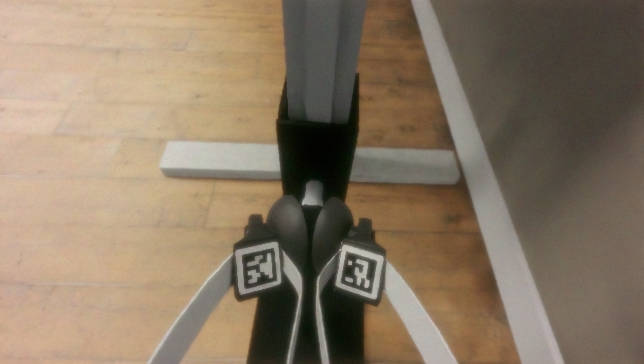

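Request:
{"api": "execute_actions", "payload": {
  "actions": [
    {"r1":{"joints":{"gripper_m":0.06,"wrist_pitch_rad":-0.8}},"benchr":{"joints":{"joint2_rad":2.03,"joint4_rad":1.13}}}
  ],
  "cameras": []
}}

Request:
{"api": "execute_actions", "payload": {
  "actions": [
    {"r1":{"joints":{"arm_m":0.261,"lift_m":0.53}}}
  ],
  "cameras": []
}}

Request:
{"api": "execute_actions", "payload": {
  "actions": [
    {"r1":{"joints":{"gripper_m":-0.089}}}
  ],
  "cameras": ["r1_wrist_camera"]
}}

Request:
{"api": "execute_actions", "payload": {
  "actions": [
    {"r1":{"joints":{"arm_m":0.238,"lift_m":0.524}}}
  ],
  "cameras": ["r1_wrist_camera"]
}}

Request:
{"api": "execute_actions", "payload": {
  "actions": [
    {"benchr":{"joints":{"joint2_rad":1.92,"joint4_rad":1.1}}}
  ],
  "cameras": ["r1_wrist_camera"]
}}

Scene clock: 101.80 s.
r1.base_odometry: x=+1.999 y=+0.474 heading=-2.398 (m, m, rad; r1's odometry frame)
r1.turned_by_wheels: +0.000 (rad since the last result)
r1.turned_by_imu: +0.000 (rad since the last result)
r1.base_tilt: forward=-0.1 right=+1.3 (deg)
r1.lidar_m: 2.76 0.89 0.63 0.60 0.62 0.45 0.43 0.44 0.59 0.59 3.24 4.29
r1.head_depth_mm: 1019 1024 980 1039 1038 1044 1023 / 1346 1105 1330 1430 1350 1218 1096 / 1098 1057 1812 1644 - 1209 1108 / 1323 684 715 1518 1331 1220 1110 / 1434 1070 1805 1621 1392 1220 1097 / 1421 1063 1820 1598 1383 1216 1072 / 2669 1057 1818 1595 1370 1205 1077
r1.base_status: not commanded
r1.joint_positions: lift_m=+0.538 arm_m=+0.236 wrist_yaw_rad=+0.034 wrist_pitch_rad=-0.807 wrist_roll_rad=+0.000 gripper_m=+0.060 head_pan_rad=-1.563 head_tilt_rad=-0.890
r1.joint_status: all done
r1.motor_effort: left_wheel=+1(1) right_wheel=+0(0) lift_m=+22(22) arm_m=-3(6) wrist_yaw_rad=+1(1) wrist_pitch_rad=+2(26) wrist_roll_rad=+0(0) gripper_m=+0(79) head_pan_rad=-4(4) head_tilt_rad=-3(3) (%)
r1.hand_pose: x=-0.0162 y=-0.5411 z=+0.4752 quat_wxyz=(+0.655, +0.289, -0.645, -0.267) (m; r1's base frame)
r1.wrist_depth_mm: - - - 128 - 678 462 / 902 895 915 151 942 668 456 / 803 810 794 172 810 682 449 / 712 737 757 206 748 657 450 / 665 671 695 345 702 636 444 / 609 605 598 600 626 625 441 / 554 570 573 568 577 576 443
benchl.joint_positions: joint1_rad=-1.588 joint2_rad=+0.811 joint3_rad=+0.716 joint4_rad=-1.506 joint5_rad=-0.017 joint6_rad=+0.008 gripper_m=+0.094
benchl.joint_status: not commanded
benchl.hand: x=-0.0008 y=-0.1831 z=+0.1700 quat_wxyz=(+0.005, -0.716, -0.698, -0.017) (m; benchl's fixed frame)
benchr.joint_positions: joint1_rad=+1.364 joint2_rad=+2.049 joint3_rad=+0.906 joint4_rad=+1.099 joint5_rad=-0.009 joint6_rad=+1.586 gripper_m=+0.006
benchr.joint_status: all done
benchr.hand: x=+0.1344 y=+0.6470 z=+0.0768 quat_wxyz=(-0.063, -0.077, -0.718, -0.689) (m; benchr's fixed frame)
pictures: none
No camera images: the call's "cameras" was empty. Leave "cameras" out to get every camera's image.

Scene clock: 102.93 s.
r1.base_odometry: x=+1.999 y=+0.474 heading=-2.398 (m, m, rad; r1's odometry frame)
r1.turned_by_wheels: +0.000 (rad since the last result)
r1.turned_by_imu: +0.000 (rad since the last result)
r1.base_tilt: forward=-0.1 right=+1.3 (deg)
r1.lidar_m: 2.76 0.89 0.63 0.60 0.62 0.45 0.43 0.44 0.59 0.59 3.24 4.30
r1.head_depth_mm: 1016 1022 974 1036 1040 1044 1026 / 1347 1108 1334 1438 1363 1219 1112 / 1101 1060 1825 1685 - 1225 1102 / 1323 683 715 1489 1334 1220 1114 / 1441 1074 1792 1627 1382 1217 1101 / 1423 1063 1833 1614 1380 1212 1075 / 2643 1055 1821 1605 1381 1205 1073
r1.base_status: not commanded
r1.joint_positions: lift_m=+0.531 arm_m=+0.261 wrist_yaw_rad=+0.034 wrist_pitch_rad=-0.808 wrist_roll_rad=+0.000 gripper_m=+0.060 head_pan_rad=-1.563 head_tilt_rad=-0.890
r1.joint_status: all done
r1.motor_effort: left_wheel=+0(0) right_wheel=+0(0) lift_m=+14(20) arm_m=+3(2) wrist_yaw_rad=+1(1) wrist_pitch_rad=+3(2) wrist_roll_rad=+0(0) gripper_m=+1(1) head_pan_rad=-4(3) head_tilt_rad=-3(3) (%)
r1.hand_pose: x=-0.0162 y=-0.5652 z=+0.4675 quat_wxyz=(+0.655, +0.289, -0.645, -0.267) (m; r1's base frame)
r1.wrist_depth_mm: - - - 101 - 682 455 / 873 885 924 119 925 674 458 / 771 824 762 135 842 660 451 / 708 715 747 169 758 651 450 / 659 656 679 204 705 631 441 / 602 605 590 590 622 601 440 / 553 557 555 564 576 572 437
benchl.joint_positions: joint1_rad=-1.588 joint2_rad=+0.811 joint3_rad=+0.716 joint4_rad=-1.506 joint5_rad=-0.017 joint6_rad=+0.008 gripper_m=+0.094
benchl.joint_status: not commanded
benchl.hand: x=-0.0008 y=-0.1831 z=+0.1700 quat_wxyz=(+0.005, -0.716, -0.698, -0.017) (m; benchl's fixed frame)
benchr.joint_positions: joint1_rad=+1.364 joint2_rad=+2.049 joint3_rad=+0.906 joint4_rad=+1.099 joint5_rad=-0.009 joint6_rad=+1.586 gripper_m=+0.006
benchr.joint_status: not commanded
benchr.hand: x=+0.1344 y=+0.6470 z=+0.0768 quat_wxyz=(-0.063, -0.077, -0.718, -0.689) (m; benchr's fixed frame)
pictures: none
No camera images: the call's "cameras" was empty. Leave "cameras" out to get every camera's image.

Scene clock: 104.90 s.
r1.base_odometry: x=+1.999 y=+0.474 heading=-2.398 (m, m, rad; r1's odometry frame)
r1.turned_by_wheels: +0.000 (rad since the last result)
r1.turned_by_imu: +0.000 (rad since the last result)
r1.base_tilt: forward=-0.1 right=+1.4 (deg)
r1.lidar_m: 2.75 0.89 0.63 0.60 0.62 0.45 0.43 0.44 0.59 0.59 3.27 4.33
r1.head_depth_mm: 1021 1024 979 1040 1037 1046 1024 / 1349 1103 1334 1439 1360 1218 1111 / 1098 1060 1804 1680 - 1226 1112 / 1319 684 713 1427 1333 1217 1103 / 1428 1069 1801 1618 1384 1216 1097 / 1424 1064 1819 1606 1387 1208 1079 / 2675 1055 1809 1594 1378 1207 1072
r1.base_status: not commanded
r1.joint_positions: lift_m=+0.530 arm_m=+0.261 wrist_yaw_rad=+0.034 wrist_pitch_rad=-0.811 wrist_roll_rad=+0.001 gripper_m=-0.087 head_pan_rad=-1.563 head_tilt_rad=-0.890
r1.joint_status: all done
r1.motor_effort: left_wheel=+1(1) right_wheel=-2(2) lift_m=+23(24) arm_m=-2(3) wrist_yaw_rad=+0(1) wrist_pitch_rad=+4(4) wrist_roll_rad=+0(0) gripper_m=-41(99) head_pan_rad=-3(3) head_tilt_rad=-3(3) (%)
r1.hand_pose: x=-0.0162 y=-0.5650 z=+0.4664 quat_wxyz=(+0.654, +0.290, -0.645, -0.268) (m; r1's base frame)
r1.wrist_depth_mm: - - - 100 - 685 450 / 879 876 917 119 915 671 452 / 775 796 758 133 825 665 448 / 702 710 725 164 752 634 445 / 630 648 651 149 692 638 446 / 583 591 593 449 634 599 440 / 543 560 557 558 567 574 444
benchl.joint_positions: joint1_rad=-1.588 joint2_rad=+0.811 joint3_rad=+0.716 joint4_rad=-1.506 joint5_rad=-0.017 joint6_rad=+0.008 gripper_m=+0.094
benchl.joint_status: not commanded
benchl.hand: x=-0.0008 y=-0.1831 z=+0.1700 quat_wxyz=(+0.005, -0.716, -0.698, -0.017) (m; benchl's fixed frame)
benchr.joint_positions: joint1_rad=+1.364 joint2_rad=+2.049 joint3_rad=+0.906 joint4_rad=+1.099 joint5_rad=-0.009 joint6_rad=+1.586 gripper_m=+0.006
benchr.joint_status: not commanded
benchr.hand: x=+0.1344 y=+0.6470 z=+0.0768 quat_wxyz=(-0.063, -0.077, -0.718, -0.689) (m; benchr's fixed frame)
pictures: r1_wrist_camera
camera_calibration (this result's frames):
r1_wrist_camera: T_world_to_cam=[[-0.997794, -0.0524328, 0.0407202, -0.067708], [-0.0660686, 0.844339, -0.531721, 0.754357], [-0.00650207, -0.533238, -0.84594, 0.259048], [0, 0, 0, 1]] pos_world=[-0.0160349, -0.502349, 0.623004]
Images, in order (width x height): r1_wrist_camera 644x364.

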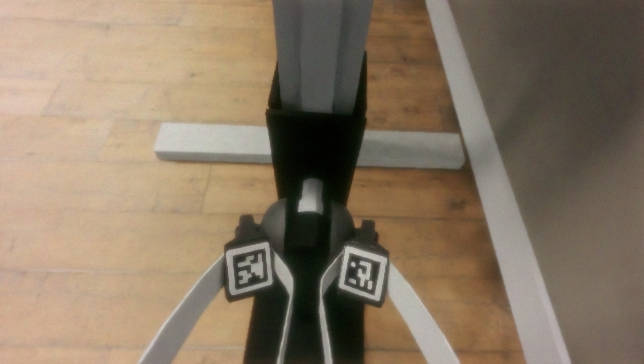

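Scene clock: 106.53 s.
r1.base_odometry: x=+1.999 y=+0.474 heading=-2.398 (m, m, rad; r1's odometry frame)
r1.turned_by_wheels: +0.000 (rad since the last result)
r1.turned_by_imu: +0.000 (rad since the last result)
r1.base_tilt: forward=-0.1 right=+1.4 (deg)
r1.lidar_m: 2.77 0.89 0.63 0.60 0.62 0.45 0.43 0.44 0.59 0.59 3.24 4.30
r1.head_depth_mm: 1018 1023 977 1037 1043 1041 1026 / 1348 1100 1331 1432 1358 1219 1113 / 1097 1058 1821 1643 - 1227 1114 / 1320 682 715 1517 1330 1225 1109 / 1431 1076 1793 1621 1384 1218 1092 / 1420 1060 1829 1617 1382 1213 1076 / 2650 1052 1814 1605 1372 1207 1075
r1.base_status: not commanded
r1.joint_positions: lift_m=+0.524 arm_m=+0.239 wrist_yaw_rad=+0.034 wrist_pitch_rad=-0.755 wrist_roll_rad=+0.001 gripper_m=-0.080 head_pan_rad=-1.563 head_tilt_rad=-0.890
r1.joint_status: all done
r1.on_its_own: gripper_m is held at -0.082, not at your -0.089, by its stall guard, which is still easing
r1.motor_effort: left_wheel=+2(5) right_wheel=-3(6) lift_m=+27(29) arm_m=-12(16) wrist_yaw_rad=+0(0) wrist_pitch_rad=-14(14) wrist_roll_rad=+0(1) gripper_m=-38(40) head_pan_rad=-4(4) head_tilt_rad=-3(3) (%)
r1.hand_pose: x=-0.0157 y=-0.5542 z=+0.4695 quat_wxyz=(+0.661, +0.272, -0.653, -0.250) (m; r1's base frame)
r1.wrist_depth_mm: - - - 117 - 673 452 / 925 982 983 141 971 668 454 / 818 836 832 152 875 666 450 / 730 738 746 180 762 681 442 / 667 667 676 157 692 631 452 / 601 615 607 406 641 621 440 / 551 560 567 550 571 581 441
benchl.joint_positions: joint1_rad=-1.588 joint2_rad=+0.811 joint3_rad=+0.716 joint4_rad=-1.506 joint5_rad=-0.017 joint6_rad=+0.008 gripper_m=+0.094
benchl.joint_status: not commanded
benchl.hand: x=-0.0008 y=-0.1831 z=+0.1700 quat_wxyz=(+0.005, -0.716, -0.698, -0.017) (m; benchl's fixed frame)
benchr.joint_positions: joint1_rad=+1.364 joint2_rad=+2.049 joint3_rad=+0.906 joint4_rad=+1.099 joint5_rad=-0.009 joint6_rad=+1.586 gripper_m=+0.006
benchr.joint_status: not commanded
benchr.hand: x=+0.1344 y=+0.6470 z=+0.0768 quat_wxyz=(-0.063, -0.077, -0.718, -0.689) (m; benchr's fixed frame)
pictures: r1_wrist_camera
camera_calibration (this result's frames):
r1_wrist_camera: T_world_to_cam=[[-0.997896, -0.0499698, 0.0413133, -0.0657649], [-0.0646682, 0.81297, -0.578703, 0.751615], [-0.00466875, -0.580157, -0.814491, 0.226747], [0, 0, 0, 1]] pos_world=[-0.0159624, -0.482778, 0.622362]
Images, in order (width x height): r1_wrist_camera 644x364.

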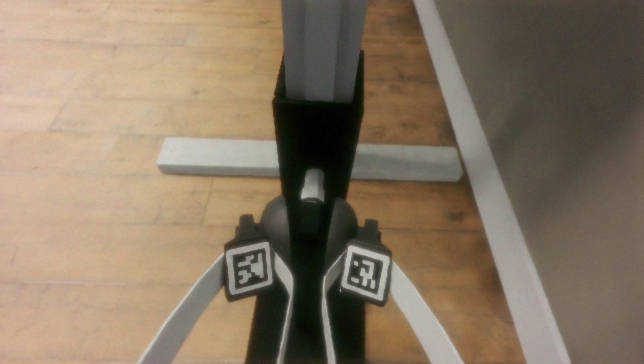

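Scene clock: 107.37 s.
r1.base_odometry: x=+1.999 y=+0.474 heading=-2.398 (m, m, rad; r1's odometry frame)
r1.turned_by_wheels: +0.000 (rad since the last result)
r1.turned_by_imu: +0.000 (rad since the last result)
r1.base_tilt: forward=-0.1 right=+1.4 (deg)
r1.lidar_m: 2.76 0.89 0.63 0.60 0.62 0.45 0.43 0.44 0.59 0.59 3.23 4.30
r1.head_depth_mm: 1018 1023 980 1039 1040 1045 1023 / 1348 1101 1329 1432 1350 1216 1115 / 1093 1049 1856 1646 - 1228 1119 / 1260 647 922 1505 1317 1217 1119 / 1438 1032 1845 1622 1381 1218 1099 / 1413 1063 1836 1619 1385 1216 1073 / 2667 1055 1816 1610 1380 1206 1070
r1.base_status: not commanded
r1.joint_positions: lift_m=+0.524 arm_m=+0.239 wrist_yaw_rad=+0.034 wrist_pitch_rad=-0.754 wrist_roll_rad=+0.001 gripper_m=-0.074 head_pan_rad=-1.563 head_tilt_rad=-0.890
r1.joint_status: not commanded
r1.on_its_own: gripper_m is held at -0.075, not at your -0.089, by its stall guard, which is still easing
r1.motor_effort: left_wheel=+2(3) right_wheel=-3(3) lift_m=+26(27) arm_m=-11(11) wrist_yaw_rad=+0(0) wrist_pitch_rad=-14(14) wrist_roll_rad=-1(0) gripper_m=-23(36) head_pan_rad=-4(4) head_tilt_rad=-3(3) (%)
r1.hand_pose: x=-0.0157 y=-0.5543 z=+0.4696 quat_wxyz=(+0.662, +0.272, -0.653, -0.250) (m; r1's base frame)
r1.wrist_depth_mm: - - - 117 - 685 459 / 941 956 967 141 - 687 454 / 819 819 851 152 863 672 452 / 722 746 742 180 761 665 454 / 670 678 685 158 702 640 452 / 596 610 594 404 625 623 451 / 549 560 565 555 573 569 442
benchl.joint_positions: joint1_rad=-1.588 joint2_rad=+0.811 joint3_rad=+0.716 joint4_rad=-1.506 joint5_rad=-0.017 joint6_rad=+0.008 gripper_m=+0.094
benchl.joint_status: not commanded
benchl.hand: x=-0.0008 y=-0.1831 z=+0.1700 quat_wxyz=(+0.005, -0.716, -0.698, -0.017) (m; benchl's fixed frame)
benchr.joint_positions: joint1_rad=+1.364 joint2_rad=+1.985 joint3_rad=+0.901 joint4_rad=+1.073 joint5_rad=-0.009 joint6_rad=+1.586 gripper_m=+0.006
benchr.joint_status: all done
benchr.hand: x=+0.1348 y=+0.6474 z=+0.1099 quat_wxyz=(-0.064, -0.076, -0.706, -0.701) (m; benchr's fixed frame)
pictures: r1_wrist_camera
camera_calibration (this result's frames):
r1_wrist_camera: T_world_to_cam=[[-0.997897, -0.049952, 0.0413199, -0.0657617], [-0.0646595, 0.812722, -0.579052, 0.751738], [-0.00465681, -0.580506, -0.814243, 0.226458], [0, 0, 0, 1]] pos_world=[-0.0159618, -0.482778, 0.622405]
Images, in order (width x height): r1_wrist_camera 644x364.

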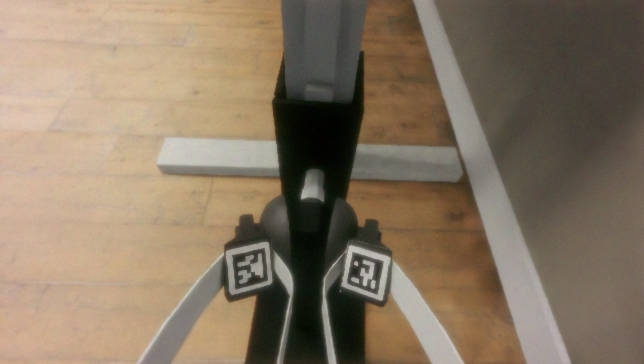

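Free. Target ≈.153.

Request:
{"api": "execute_actions", "payload": {
  "actions": [
    {"benchr":{"joints":{"joint2_rad":1.85,"joint4_rad":1.01}}}
  ],
  "cameras": []
}}

Scene clock: 108.47 s.
r1.base_odometry: x=+1.999 y=+0.474 heading=-2.398 (m, m, rad; r1's odometry frame)
r1.turned_by_wheels: +0.000 (rad since the last result)
r1.turned_by_imu: +0.000 (rad since the last result)
r1.base_tilt: forward=+0.0 right=+1.4 (deg)
r1.lidar_m: 2.76 0.89 0.63 0.60 0.62 0.45 0.43 0.44 0.59 0.59 3.25 4.28
r1.head_depth_mm: 1018 1023 977 1035 1046 1047 1022 / 1348 1104 1327 1441 1354 1217 1116 / 1102 1019 1850 1653 - 1225 1112 / 678 615 941 1505 1329 1224 1113 / 1441 962 1842 1627 1385 1215 1093 / 1412 1063 1825 1610 1385 1214 1077 / 2643 1051 1810 1607 1381 1205 1072
r1.base_status: not commanded
r1.joint_positions: lift_m=+0.524 arm_m=+0.239 wrist_yaw_rad=+0.034 wrist_pitch_rad=-0.754 wrist_roll_rad=+0.001 gripper_m=-0.070 head_pan_rad=-1.563 head_tilt_rad=-0.890
r1.joint_status: not commanded
r1.on_its_own: gripper_m is held at -0.071, not at your -0.089, by its stall guard, which is still easing
r1.motor_effort: left_wheel=+2(2) right_wheel=-4(3) lift_m=+26(27) arm_m=-11(11) wrist_yaw_rad=+0(0) wrist_pitch_rad=-14(14) wrist_roll_rad=-1(1) gripper_m=-33(35) head_pan_rad=-4(4) head_tilt_rad=-3(3) (%)
r1.hand_pose: x=-0.0157 y=-0.5543 z=+0.4696 quat_wxyz=(+0.662, +0.272, -0.653, -0.250) (m; r1's base frame)
r1.wrist_depth_mm: - - - 117 - 679 454 / 939 956 984 141 991 661 454 / 803 836 858 152 881 663 445 / 743 735 741 178 757 670 446 / 669 668 688 158 715 633 447 / 603 609 609 408 629 619 442 / 551 562 565 570 583 568 440
benchl.joint_positions: joint1_rad=-1.588 joint2_rad=+0.811 joint3_rad=+0.716 joint4_rad=-1.506 joint5_rad=-0.017 joint6_rad=+0.008 gripper_m=+0.094
benchl.joint_status: not commanded
benchl.hand: x=-0.0008 y=-0.1831 z=+0.1700 quat_wxyz=(+0.005, -0.716, -0.698, -0.017) (m; benchl's fixed frame)
benchr.joint_positions: joint1_rad=+1.363 joint2_rad=+1.910 joint3_rad=+0.901 joint4_rad=+0.989 joint5_rad=-0.009 joint6_rad=+1.586 gripper_m=+0.006
benchr.joint_status: all done
benchr.hand: x=+0.1353 y=+0.6475 z=+0.1369 quat_wxyz=(-0.064, -0.077, -0.710, -0.697) (m; benchr's fixed frame)
pictures: none
No camera images: the call's "cameras" was empty. Leave "cameras" out to get every camera's image.

Request:
{"api": "execute_actions", "payload": {
  "actions": [
    {"r1":{"joints":{"gripper_m":0.07}}}
  ],
  "cameras": []
}}

Request:
{"api": "execute_actions", "payload": {
  "actions": [
    {"r1":{"joints":{"arm_m":0.1}},"benchr":{"joints":{"joint2_rad":1.79,"joint4_rad":0.98}}}
  ],
  "cameras": []
}}

Request:
{"api": "execute_actions", "payload": {
  "actions": [
    {"r1":{"joints":{"arm_m":0}},"benchr":{"joints":{"joint2_rad":1.76}}}
  ],
  "cameras": []
}}

Request:
{"api": "execute_actions", "payload": {
  "actions": [
    {"r1":{"joints":{"wrist_yaw_rad":3,"wrist_pitch_rad":-0.4}},"benchr":{"joints":{"joint2_rad":1.89}}}
  ],
  "cameras": ["r1_head_camera"]
}}

Request:
{"api": "execute_actions", "payload": {
  "actions": [
    {"r1":{"joints":{"lift_m":0.27}},"benchr":{"joints":{"joint2_rad":1.92}}}
  ],
  "cameras": []
}}

Scene clock: 111.53 s.
r1.base_odometry: x=+1.999 y=+0.474 heading=-2.398 (m, m, rad; r1's odometry frame)
r1.turned_by_wheels: +0.000 (rad since the last result)
r1.turned_by_imu: +0.000 (rad since the last result)
r1.base_tilt: forward=-0.1 right=+1.3 (deg)
r1.lidar_m: 2.76 0.89 0.63 0.60 0.62 0.45 0.43 0.44 0.59 0.59 3.25 4.32
r1.head_depth_mm: 1019 1023 973 1037 1041 1047 1027 / 1355 1111 1325 1440 1355 1217 1112 / 1099 1020 1846 1641 - 1231 1117 / 689 615 940 1516 1309 1225 1114 / 1440 968 1832 1625 1381 1221 1100 / 1420 1068 1830 1617 1382 1212 1075 / 2646 1054 1808 1607 1385 1207 1075
r1.base_status: not commanded
r1.joint_positions: lift_m=+0.524 arm_m=+0.238 wrist_yaw_rad=+0.034 wrist_pitch_rad=-0.807 wrist_roll_rad=+0.001 gripper_m=+0.070 head_pan_rad=-1.563 head_tilt_rad=-0.890
r1.joint_status: all done
r1.motor_effort: left_wheel=+1(2) right_wheel=-1(3) lift_m=+27(27) arm_m=-4(10) wrist_yaw_rad=+0(1) wrist_pitch_rad=+2(15) wrist_roll_rad=+0(0) gripper_m=+1(80) head_pan_rad=-4(3) head_tilt_rad=-3(3) (%)
r1.hand_pose: x=-0.0161 y=-0.5431 z=+0.4610 quat_wxyz=(+0.655, +0.289, -0.646, -0.267) (m; r1's base frame)
r1.wrist_depth_mm: 991 - - 126 - 680 457 / 846 888 893 141 941 672 450 / 768 781 753 170 786 669 451 / 708 710 736 198 741 640 448 / 656 655 674 336 699 625 446 / 592 602 597 584 601 604 446 / 550 555 548 558 573 559 441
benchl.joint_positions: joint1_rad=-1.588 joint2_rad=+0.811 joint3_rad=+0.716 joint4_rad=-1.506 joint5_rad=-0.017 joint6_rad=+0.008 gripper_m=+0.094
benchl.joint_status: not commanded
benchl.hand: x=-0.0008 y=-0.1831 z=+0.1700 quat_wxyz=(+0.005, -0.716, -0.698, -0.017) (m; benchl's fixed frame)
benchr.joint_positions: joint1_rad=+1.363 joint2_rad=+1.910 joint3_rad=+0.901 joint4_rad=+0.989 joint5_rad=-0.009 joint6_rad=+1.586 gripper_m=+0.006
benchr.joint_status: not commanded
benchr.hand: x=+0.1353 y=+0.6475 z=+0.1369 quat_wxyz=(-0.064, -0.077, -0.710, -0.697) (m; benchr's fixed frame)
pictures: none
No camera images: the call's "cameras" was empty. Leave "cameras" out to get every camera's image.

Scene clock: 113.80 s.
r1.base_odometry: x=+1.999 y=+0.474 heading=-2.398 (m, m, rad; r1's odometry frame)
r1.turned_by_wheels: +0.000 (rad since the last result)
r1.turned_by_imu: +0.000 (rad since the last result)
r1.base_tilt: forward=-0.1 right=+1.3 (deg)
r1.lidar_m: 2.75 0.89 0.63 0.60 0.62 0.45 0.43 0.44 0.59 0.59 3.24 4.32
r1.head_depth_mm: 1017 1029 974 1037 1042 1047 1025 / 1353 1107 1328 1435 1359 1220 1113 / 1106 1018 1844 1634 1423 - 1122 / 669 614 942 1524 1431 1161 1116 / 1434 961 1850 1619 1386 1217 1098 / 1414 1065 1844 1612 1384 1214 1072 / 2663 1057 1813 1620 1380 1206 1073
r1.base_status: not commanded
r1.joint_positions: lift_m=+0.524 arm_m=+0.100 wrist_yaw_rad=+0.034 wrist_pitch_rad=-0.808 wrist_roll_rad=+0.001 gripper_m=+0.070 head_pan_rad=-1.563 head_tilt_rad=-0.890
r1.joint_status: all done
r1.motor_effort: left_wheel=+1(1) right_wheel=-1(1) lift_m=+27(27) arm_m=-3(5) wrist_yaw_rad=+0(1) wrist_pitch_rad=+3(2) wrist_roll_rad=+0(0) gripper_m=+0(0) head_pan_rad=-4(4) head_tilt_rad=-3(3) (%)
r1.hand_pose: x=-0.0161 y=-0.4049 z=+0.4608 quat_wxyz=(+0.655, +0.289, -0.645, -0.267) (m; r1's base frame)
r1.wrist_depth_mm: 988 - - 282 - 692 463 / 867 909 897 822 925 678 462 / 775 794 804 792 809 690 463 / 710 708 716 699 768 658 460 / 642 648 672 643 695 650 455 / 591 595 607 621 608 614 452 / 542 562 560 564 582 564 452
benchl.joint_positions: joint1_rad=-1.588 joint2_rad=+0.811 joint3_rad=+0.716 joint4_rad=-1.506 joint5_rad=-0.017 joint6_rad=+0.008 gripper_m=+0.094
benchl.joint_status: not commanded
benchl.hand: x=-0.0008 y=-0.1831 z=+0.1700 quat_wxyz=(+0.005, -0.716, -0.698, -0.017) (m; benchl's fixed frame)
benchr.joint_positions: joint1_rad=+1.363 joint2_rad=+1.894 joint3_rad=+0.901 joint4_rad=+0.952 joint5_rad=-0.009 joint6_rad=+1.586 gripper_m=+0.006
benchr.joint_status: all done
benchr.hand: x=+0.1352 y=+0.6471 z=+0.1377 quat_wxyz=(-0.063, -0.077, -0.717, -0.690) (m; benchr's fixed frame)
pictures: none
No camera images: the call's "cameras" was empty. Leave "cameras" out to get every camera's image.

Scene clock: 115.77 s.
r1.base_odometry: x=+1.999 y=+0.474 heading=-2.398 (m, m, rad; r1's odometry frame)
r1.turned_by_wheels: +0.000 (rad since the last result)
r1.turned_by_imu: +0.000 (rad since the last result)
r1.base_tilt: forward=+0.0 right=+1.3 (deg)
r1.lidar_m: 2.76 0.89 0.63 0.60 0.62 0.46 0.43 0.44 0.59 0.59 3.24 4.30
r1.head_depth_mm: 1021 1028 974 1036 1041 1044 1024 / 1356 1101 1327 1443 1353 1223 1104 / 1109 1025 1861 1657 1405 1239 - / 652 609 938 1527 1361 1269 - / 1436 965 1846 1622 1389 1215 1093 / 1419 1061 1814 1608 1381 1206 1076 / 2666 1058 1816 1613 1381 1206 1069
r1.base_status: not commanded
r1.joint_positions: lift_m=+0.524 arm_m=+0.001 wrist_yaw_rad=+0.034 wrist_pitch_rad=-0.808 wrist_roll_rad=+0.001 gripper_m=+0.070 head_pan_rad=-1.563 head_tilt_rad=-0.890
r1.joint_status: all done
joint sent to its limit — the command would take r1.arm_m past its lower limit, so that joint was sent only as far as its limit.
r1.motor_effort: left_wheel=+1(1) right_wheel=-1(1) lift_m=+27(27) arm_m=-4(5) wrist_yaw_rad=+0(0) wrist_pitch_rad=+3(3) wrist_roll_rad=+0(0) gripper_m=-1(1) head_pan_rad=-4(3) head_tilt_rad=-3(3) (%)
r1.hand_pose: x=-0.0161 y=-0.3059 z=+0.4608 quat_wxyz=(+0.655, +0.289, -0.645, -0.267) (m; r1's base frame)
r1.wrist_depth_mm: - - - - - 700 472 / 879 894 874 864 901 683 468 / 772 797 797 805 819 691 464 / 701 735 732 725 748 654 460 / 639 644 670 673 698 678 458 / 587 610 604 600 601 605 456 / 549 559 556 574 576 571 450
benchl.joint_positions: joint1_rad=-1.588 joint2_rad=+0.811 joint3_rad=+0.716 joint4_rad=-1.506 joint5_rad=-0.017 joint6_rad=+0.008 gripper_m=+0.094
benchl.joint_status: not commanded
benchl.hand: x=-0.0008 y=-0.1831 z=+0.1700 quat_wxyz=(+0.005, -0.716, -0.698, -0.017) (m; benchl's fixed frame)
benchr.joint_positions: joint1_rad=+1.363 joint2_rad=+1.872 joint3_rad=+0.901 joint4_rad=+0.939 joint5_rad=-0.009 joint6_rad=+1.586 gripper_m=+0.006
benchr.joint_status: all done
benchr.hand: x=+0.1352 y=+0.6468 z=+0.1486 quat_wxyz=(-0.064, -0.077, -0.714, -0.693) (m; benchr's fixed frame)
pictures: none
No camera images: the call's "cameras" was empty. Leave "cameras" out to get every camera's image.

Scene clock: 118.27 s.
r1.base_odometry: x=+1.999 y=+0.474 heading=-2.398 (m, m, rad; r1's odometry frame)
r1.turned_by_wheels: +0.000 (rad since the last result)
r1.turned_by_imu: +0.000 (rad since the last result)
r1.base_tilt: forward=+0.0 right=+1.3 (deg)
r1.lidar_m: 2.76 0.89 0.63 0.60 0.62 0.45 0.43 0.44 0.59 0.59 3.25 4.29
r1.head_depth_mm: 1017 1025 978 1036 1040 1045 1025 / 1351 1108 1329 1437 1346 1219 1101 / 1106 1023 1848 1650 1414 1237 - / 654 607 939 1515 1362 1240 - / 1438 963 1831 1617 1382 1241 1066 / 1428 1059 1834 1611 1381 1211 1080 / 2642 1054 1812 1600 1382 1207 1079
r1.base_status: not commanded
r1.joint_positions: lift_m=+0.524 arm_m=+0.001 wrist_yaw_rad=+2.996 wrist_pitch_rad=-0.421 wrist_roll_rad=+0.001 gripper_m=+0.070 head_pan_rad=-1.563 head_tilt_rad=-0.890
r1.joint_status: all done
r1.motor_effort: left_wheel=+1(1) right_wheel=-1(1) lift_m=+27(27) arm_m=-3(3) wrist_yaw_rad=+3(2) wrist_pitch_rad=+7(6) wrist_roll_rad=+0(0) gripper_m=+1(2) head_pan_rad=-4(4) head_tilt_rad=-3(3) (%)
r1.hand_pose: x=+0.0112 y=+0.0754 z=+0.5360 quat_wxyz=(+0.198, +0.701, +0.097, +0.679) (m; r1's base frame)
r1.wrist_depth_mm: 522 - 571 601 637 675 715 / 571 - 641 661 710 761 796 / 615 649 696 722 782 850 894 / 652 702 782 813 896 953 - / 649 796 849 905 953 970 - / 628 773 788 766 762 797 814 / 611 661 670 682 692 698 702
benchl.joint_positions: joint1_rad=-1.588 joint2_rad=+0.811 joint3_rad=+0.716 joint4_rad=-1.506 joint5_rad=-0.017 joint6_rad=+0.008 gripper_m=+0.094
benchl.joint_status: not commanded
benchl.hand: x=-0.0008 y=-0.1831 z=+0.1700 quat_wxyz=(+0.005, -0.716, -0.698, -0.017) (m; benchl's fixed frame)
benchr.joint_positions: joint1_rad=+1.363 joint2_rad=+1.883 joint3_rad=+0.901 joint4_rad=+0.957 joint5_rad=-0.009 joint6_rad=+1.586 gripper_m=+0.006
benchr.joint_status: all done
benchr.hand: x=+0.1352 y=+0.6471 z=+0.1459 quat_wxyz=(-0.064, -0.077, -0.712, -0.695) (m; benchr's fixed frame)
pictures: r1_head_camera (sideways: a quarter turn clockwise sets it upright)
camera_calibration (this result's frames):
r1_head_camera: T_world_to_cam=[[-0.0279484, 0.775747, -0.630425, 0.837847], [0.998755, -0.00439773, -0.0496889, 0.063014], [-0.0413185, -0.631029, -0.774658, 0.960827], [0, 0, 0, 1]] pos_world=[0.000180903, -0.0433707, 1.27564]
Images, in order (width x height): r1_head_camera 896x504.

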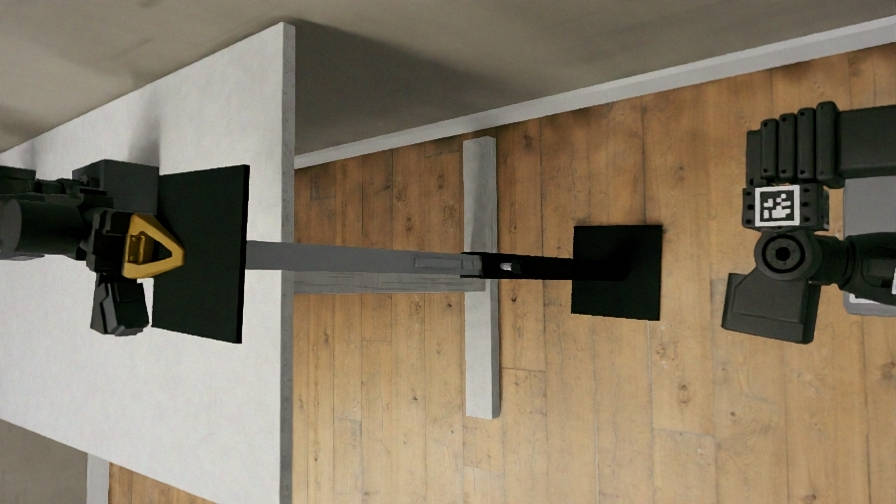

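Scene clock: 121.40 s.
r1.base_odometry: x=+1.999 y=+0.474 heading=-2.398 (m, m, rad; r1's odometry frame)
r1.turned_by_wheels: +0.000 (rad since the last result)
r1.turned_by_imu: +0.000 (rad since the last result)
r1.base_tilt: forward=+0.0 right=+1.3 (deg)
r1.lidar_m: 2.77 0.89 0.63 0.60 0.62 0.45 0.43 0.44 0.59 0.59 3.25 4.30
r1.head_depth_mm: 1016 1024 979 1037 1039 1045 1024 / 1352 1106 1329 1444 1351 1218 1094 / 1111 1021 1851 1647 1403 1231 1124 / 660 607 944 1517 1361 1226 1140 / 1438 964 1827 1609 1381 1220 1078 / 1417 1064 1820 1618 1382 1211 1074 / 2684 1055 1820 1599 1378 1209 1073
r1.base_status: not commanded
r1.joint_positions: lift_m=+0.271 arm_m=+0.001 wrist_yaw_rad=+2.997 wrist_pitch_rad=-0.420 wrist_roll_rad=+0.001 gripper_m=+0.070 head_pan_rad=-1.563 head_tilt_rad=-0.890
r1.joint_status: all done
r1.motor_effort: left_wheel=+1(1) right_wheel=+0(1) lift_m=+14(22) arm_m=-3(3) wrist_yaw_rad=+2(2) wrist_pitch_rad=+6(7) wrist_roll_rad=+0(0) gripper_m=-1(2) head_pan_rad=-4(4) head_tilt_rad=-3(3) (%)
r1.hand_pose: x=+0.0111 y=+0.0755 z=+0.2828 quat_wxyz=(+0.197, +0.701, +0.097, +0.679) (m; r1's base frame)
r1.wrist_depth_mm: 523 - 579 606 633 671 709 / 581 - 643 660 694 732 801 / 619 642 679 718 770 845 871 / 616 673 689 704 710 725 722 / 545 551 558 562 596 588 596 / 469 - - 473 463 494 502 / - - - - 422 425 433
benchl.joint_positions: joint1_rad=-1.588 joint2_rad=+0.811 joint3_rad=+0.716 joint4_rad=-1.506 joint5_rad=-0.017 joint6_rad=+0.008 gripper_m=+0.094
benchl.joint_status: not commanded
benchl.hand: x=-0.0008 y=-0.1831 z=+0.1700 quat_wxyz=(+0.005, -0.716, -0.698, -0.017) (m; benchl's fixed frame)
benchr.joint_positions: joint1_rad=+1.363 joint2_rad=+1.898 joint3_rad=+0.901 joint4_rad=+0.971 joint5_rad=-0.009 joint6_rad=+1.586 gripper_m=+0.006
benchr.joint_status: all done
benchr.hand: x=+0.1353 y=+0.6473 z=+0.1401 quat_wxyz=(-0.064, -0.077, -0.712, -0.695) (m; benchr's fixed frame)
pictures: none
No camera images: the call's "cameras" was empty. Leave "cameras" out to get every camera's image.


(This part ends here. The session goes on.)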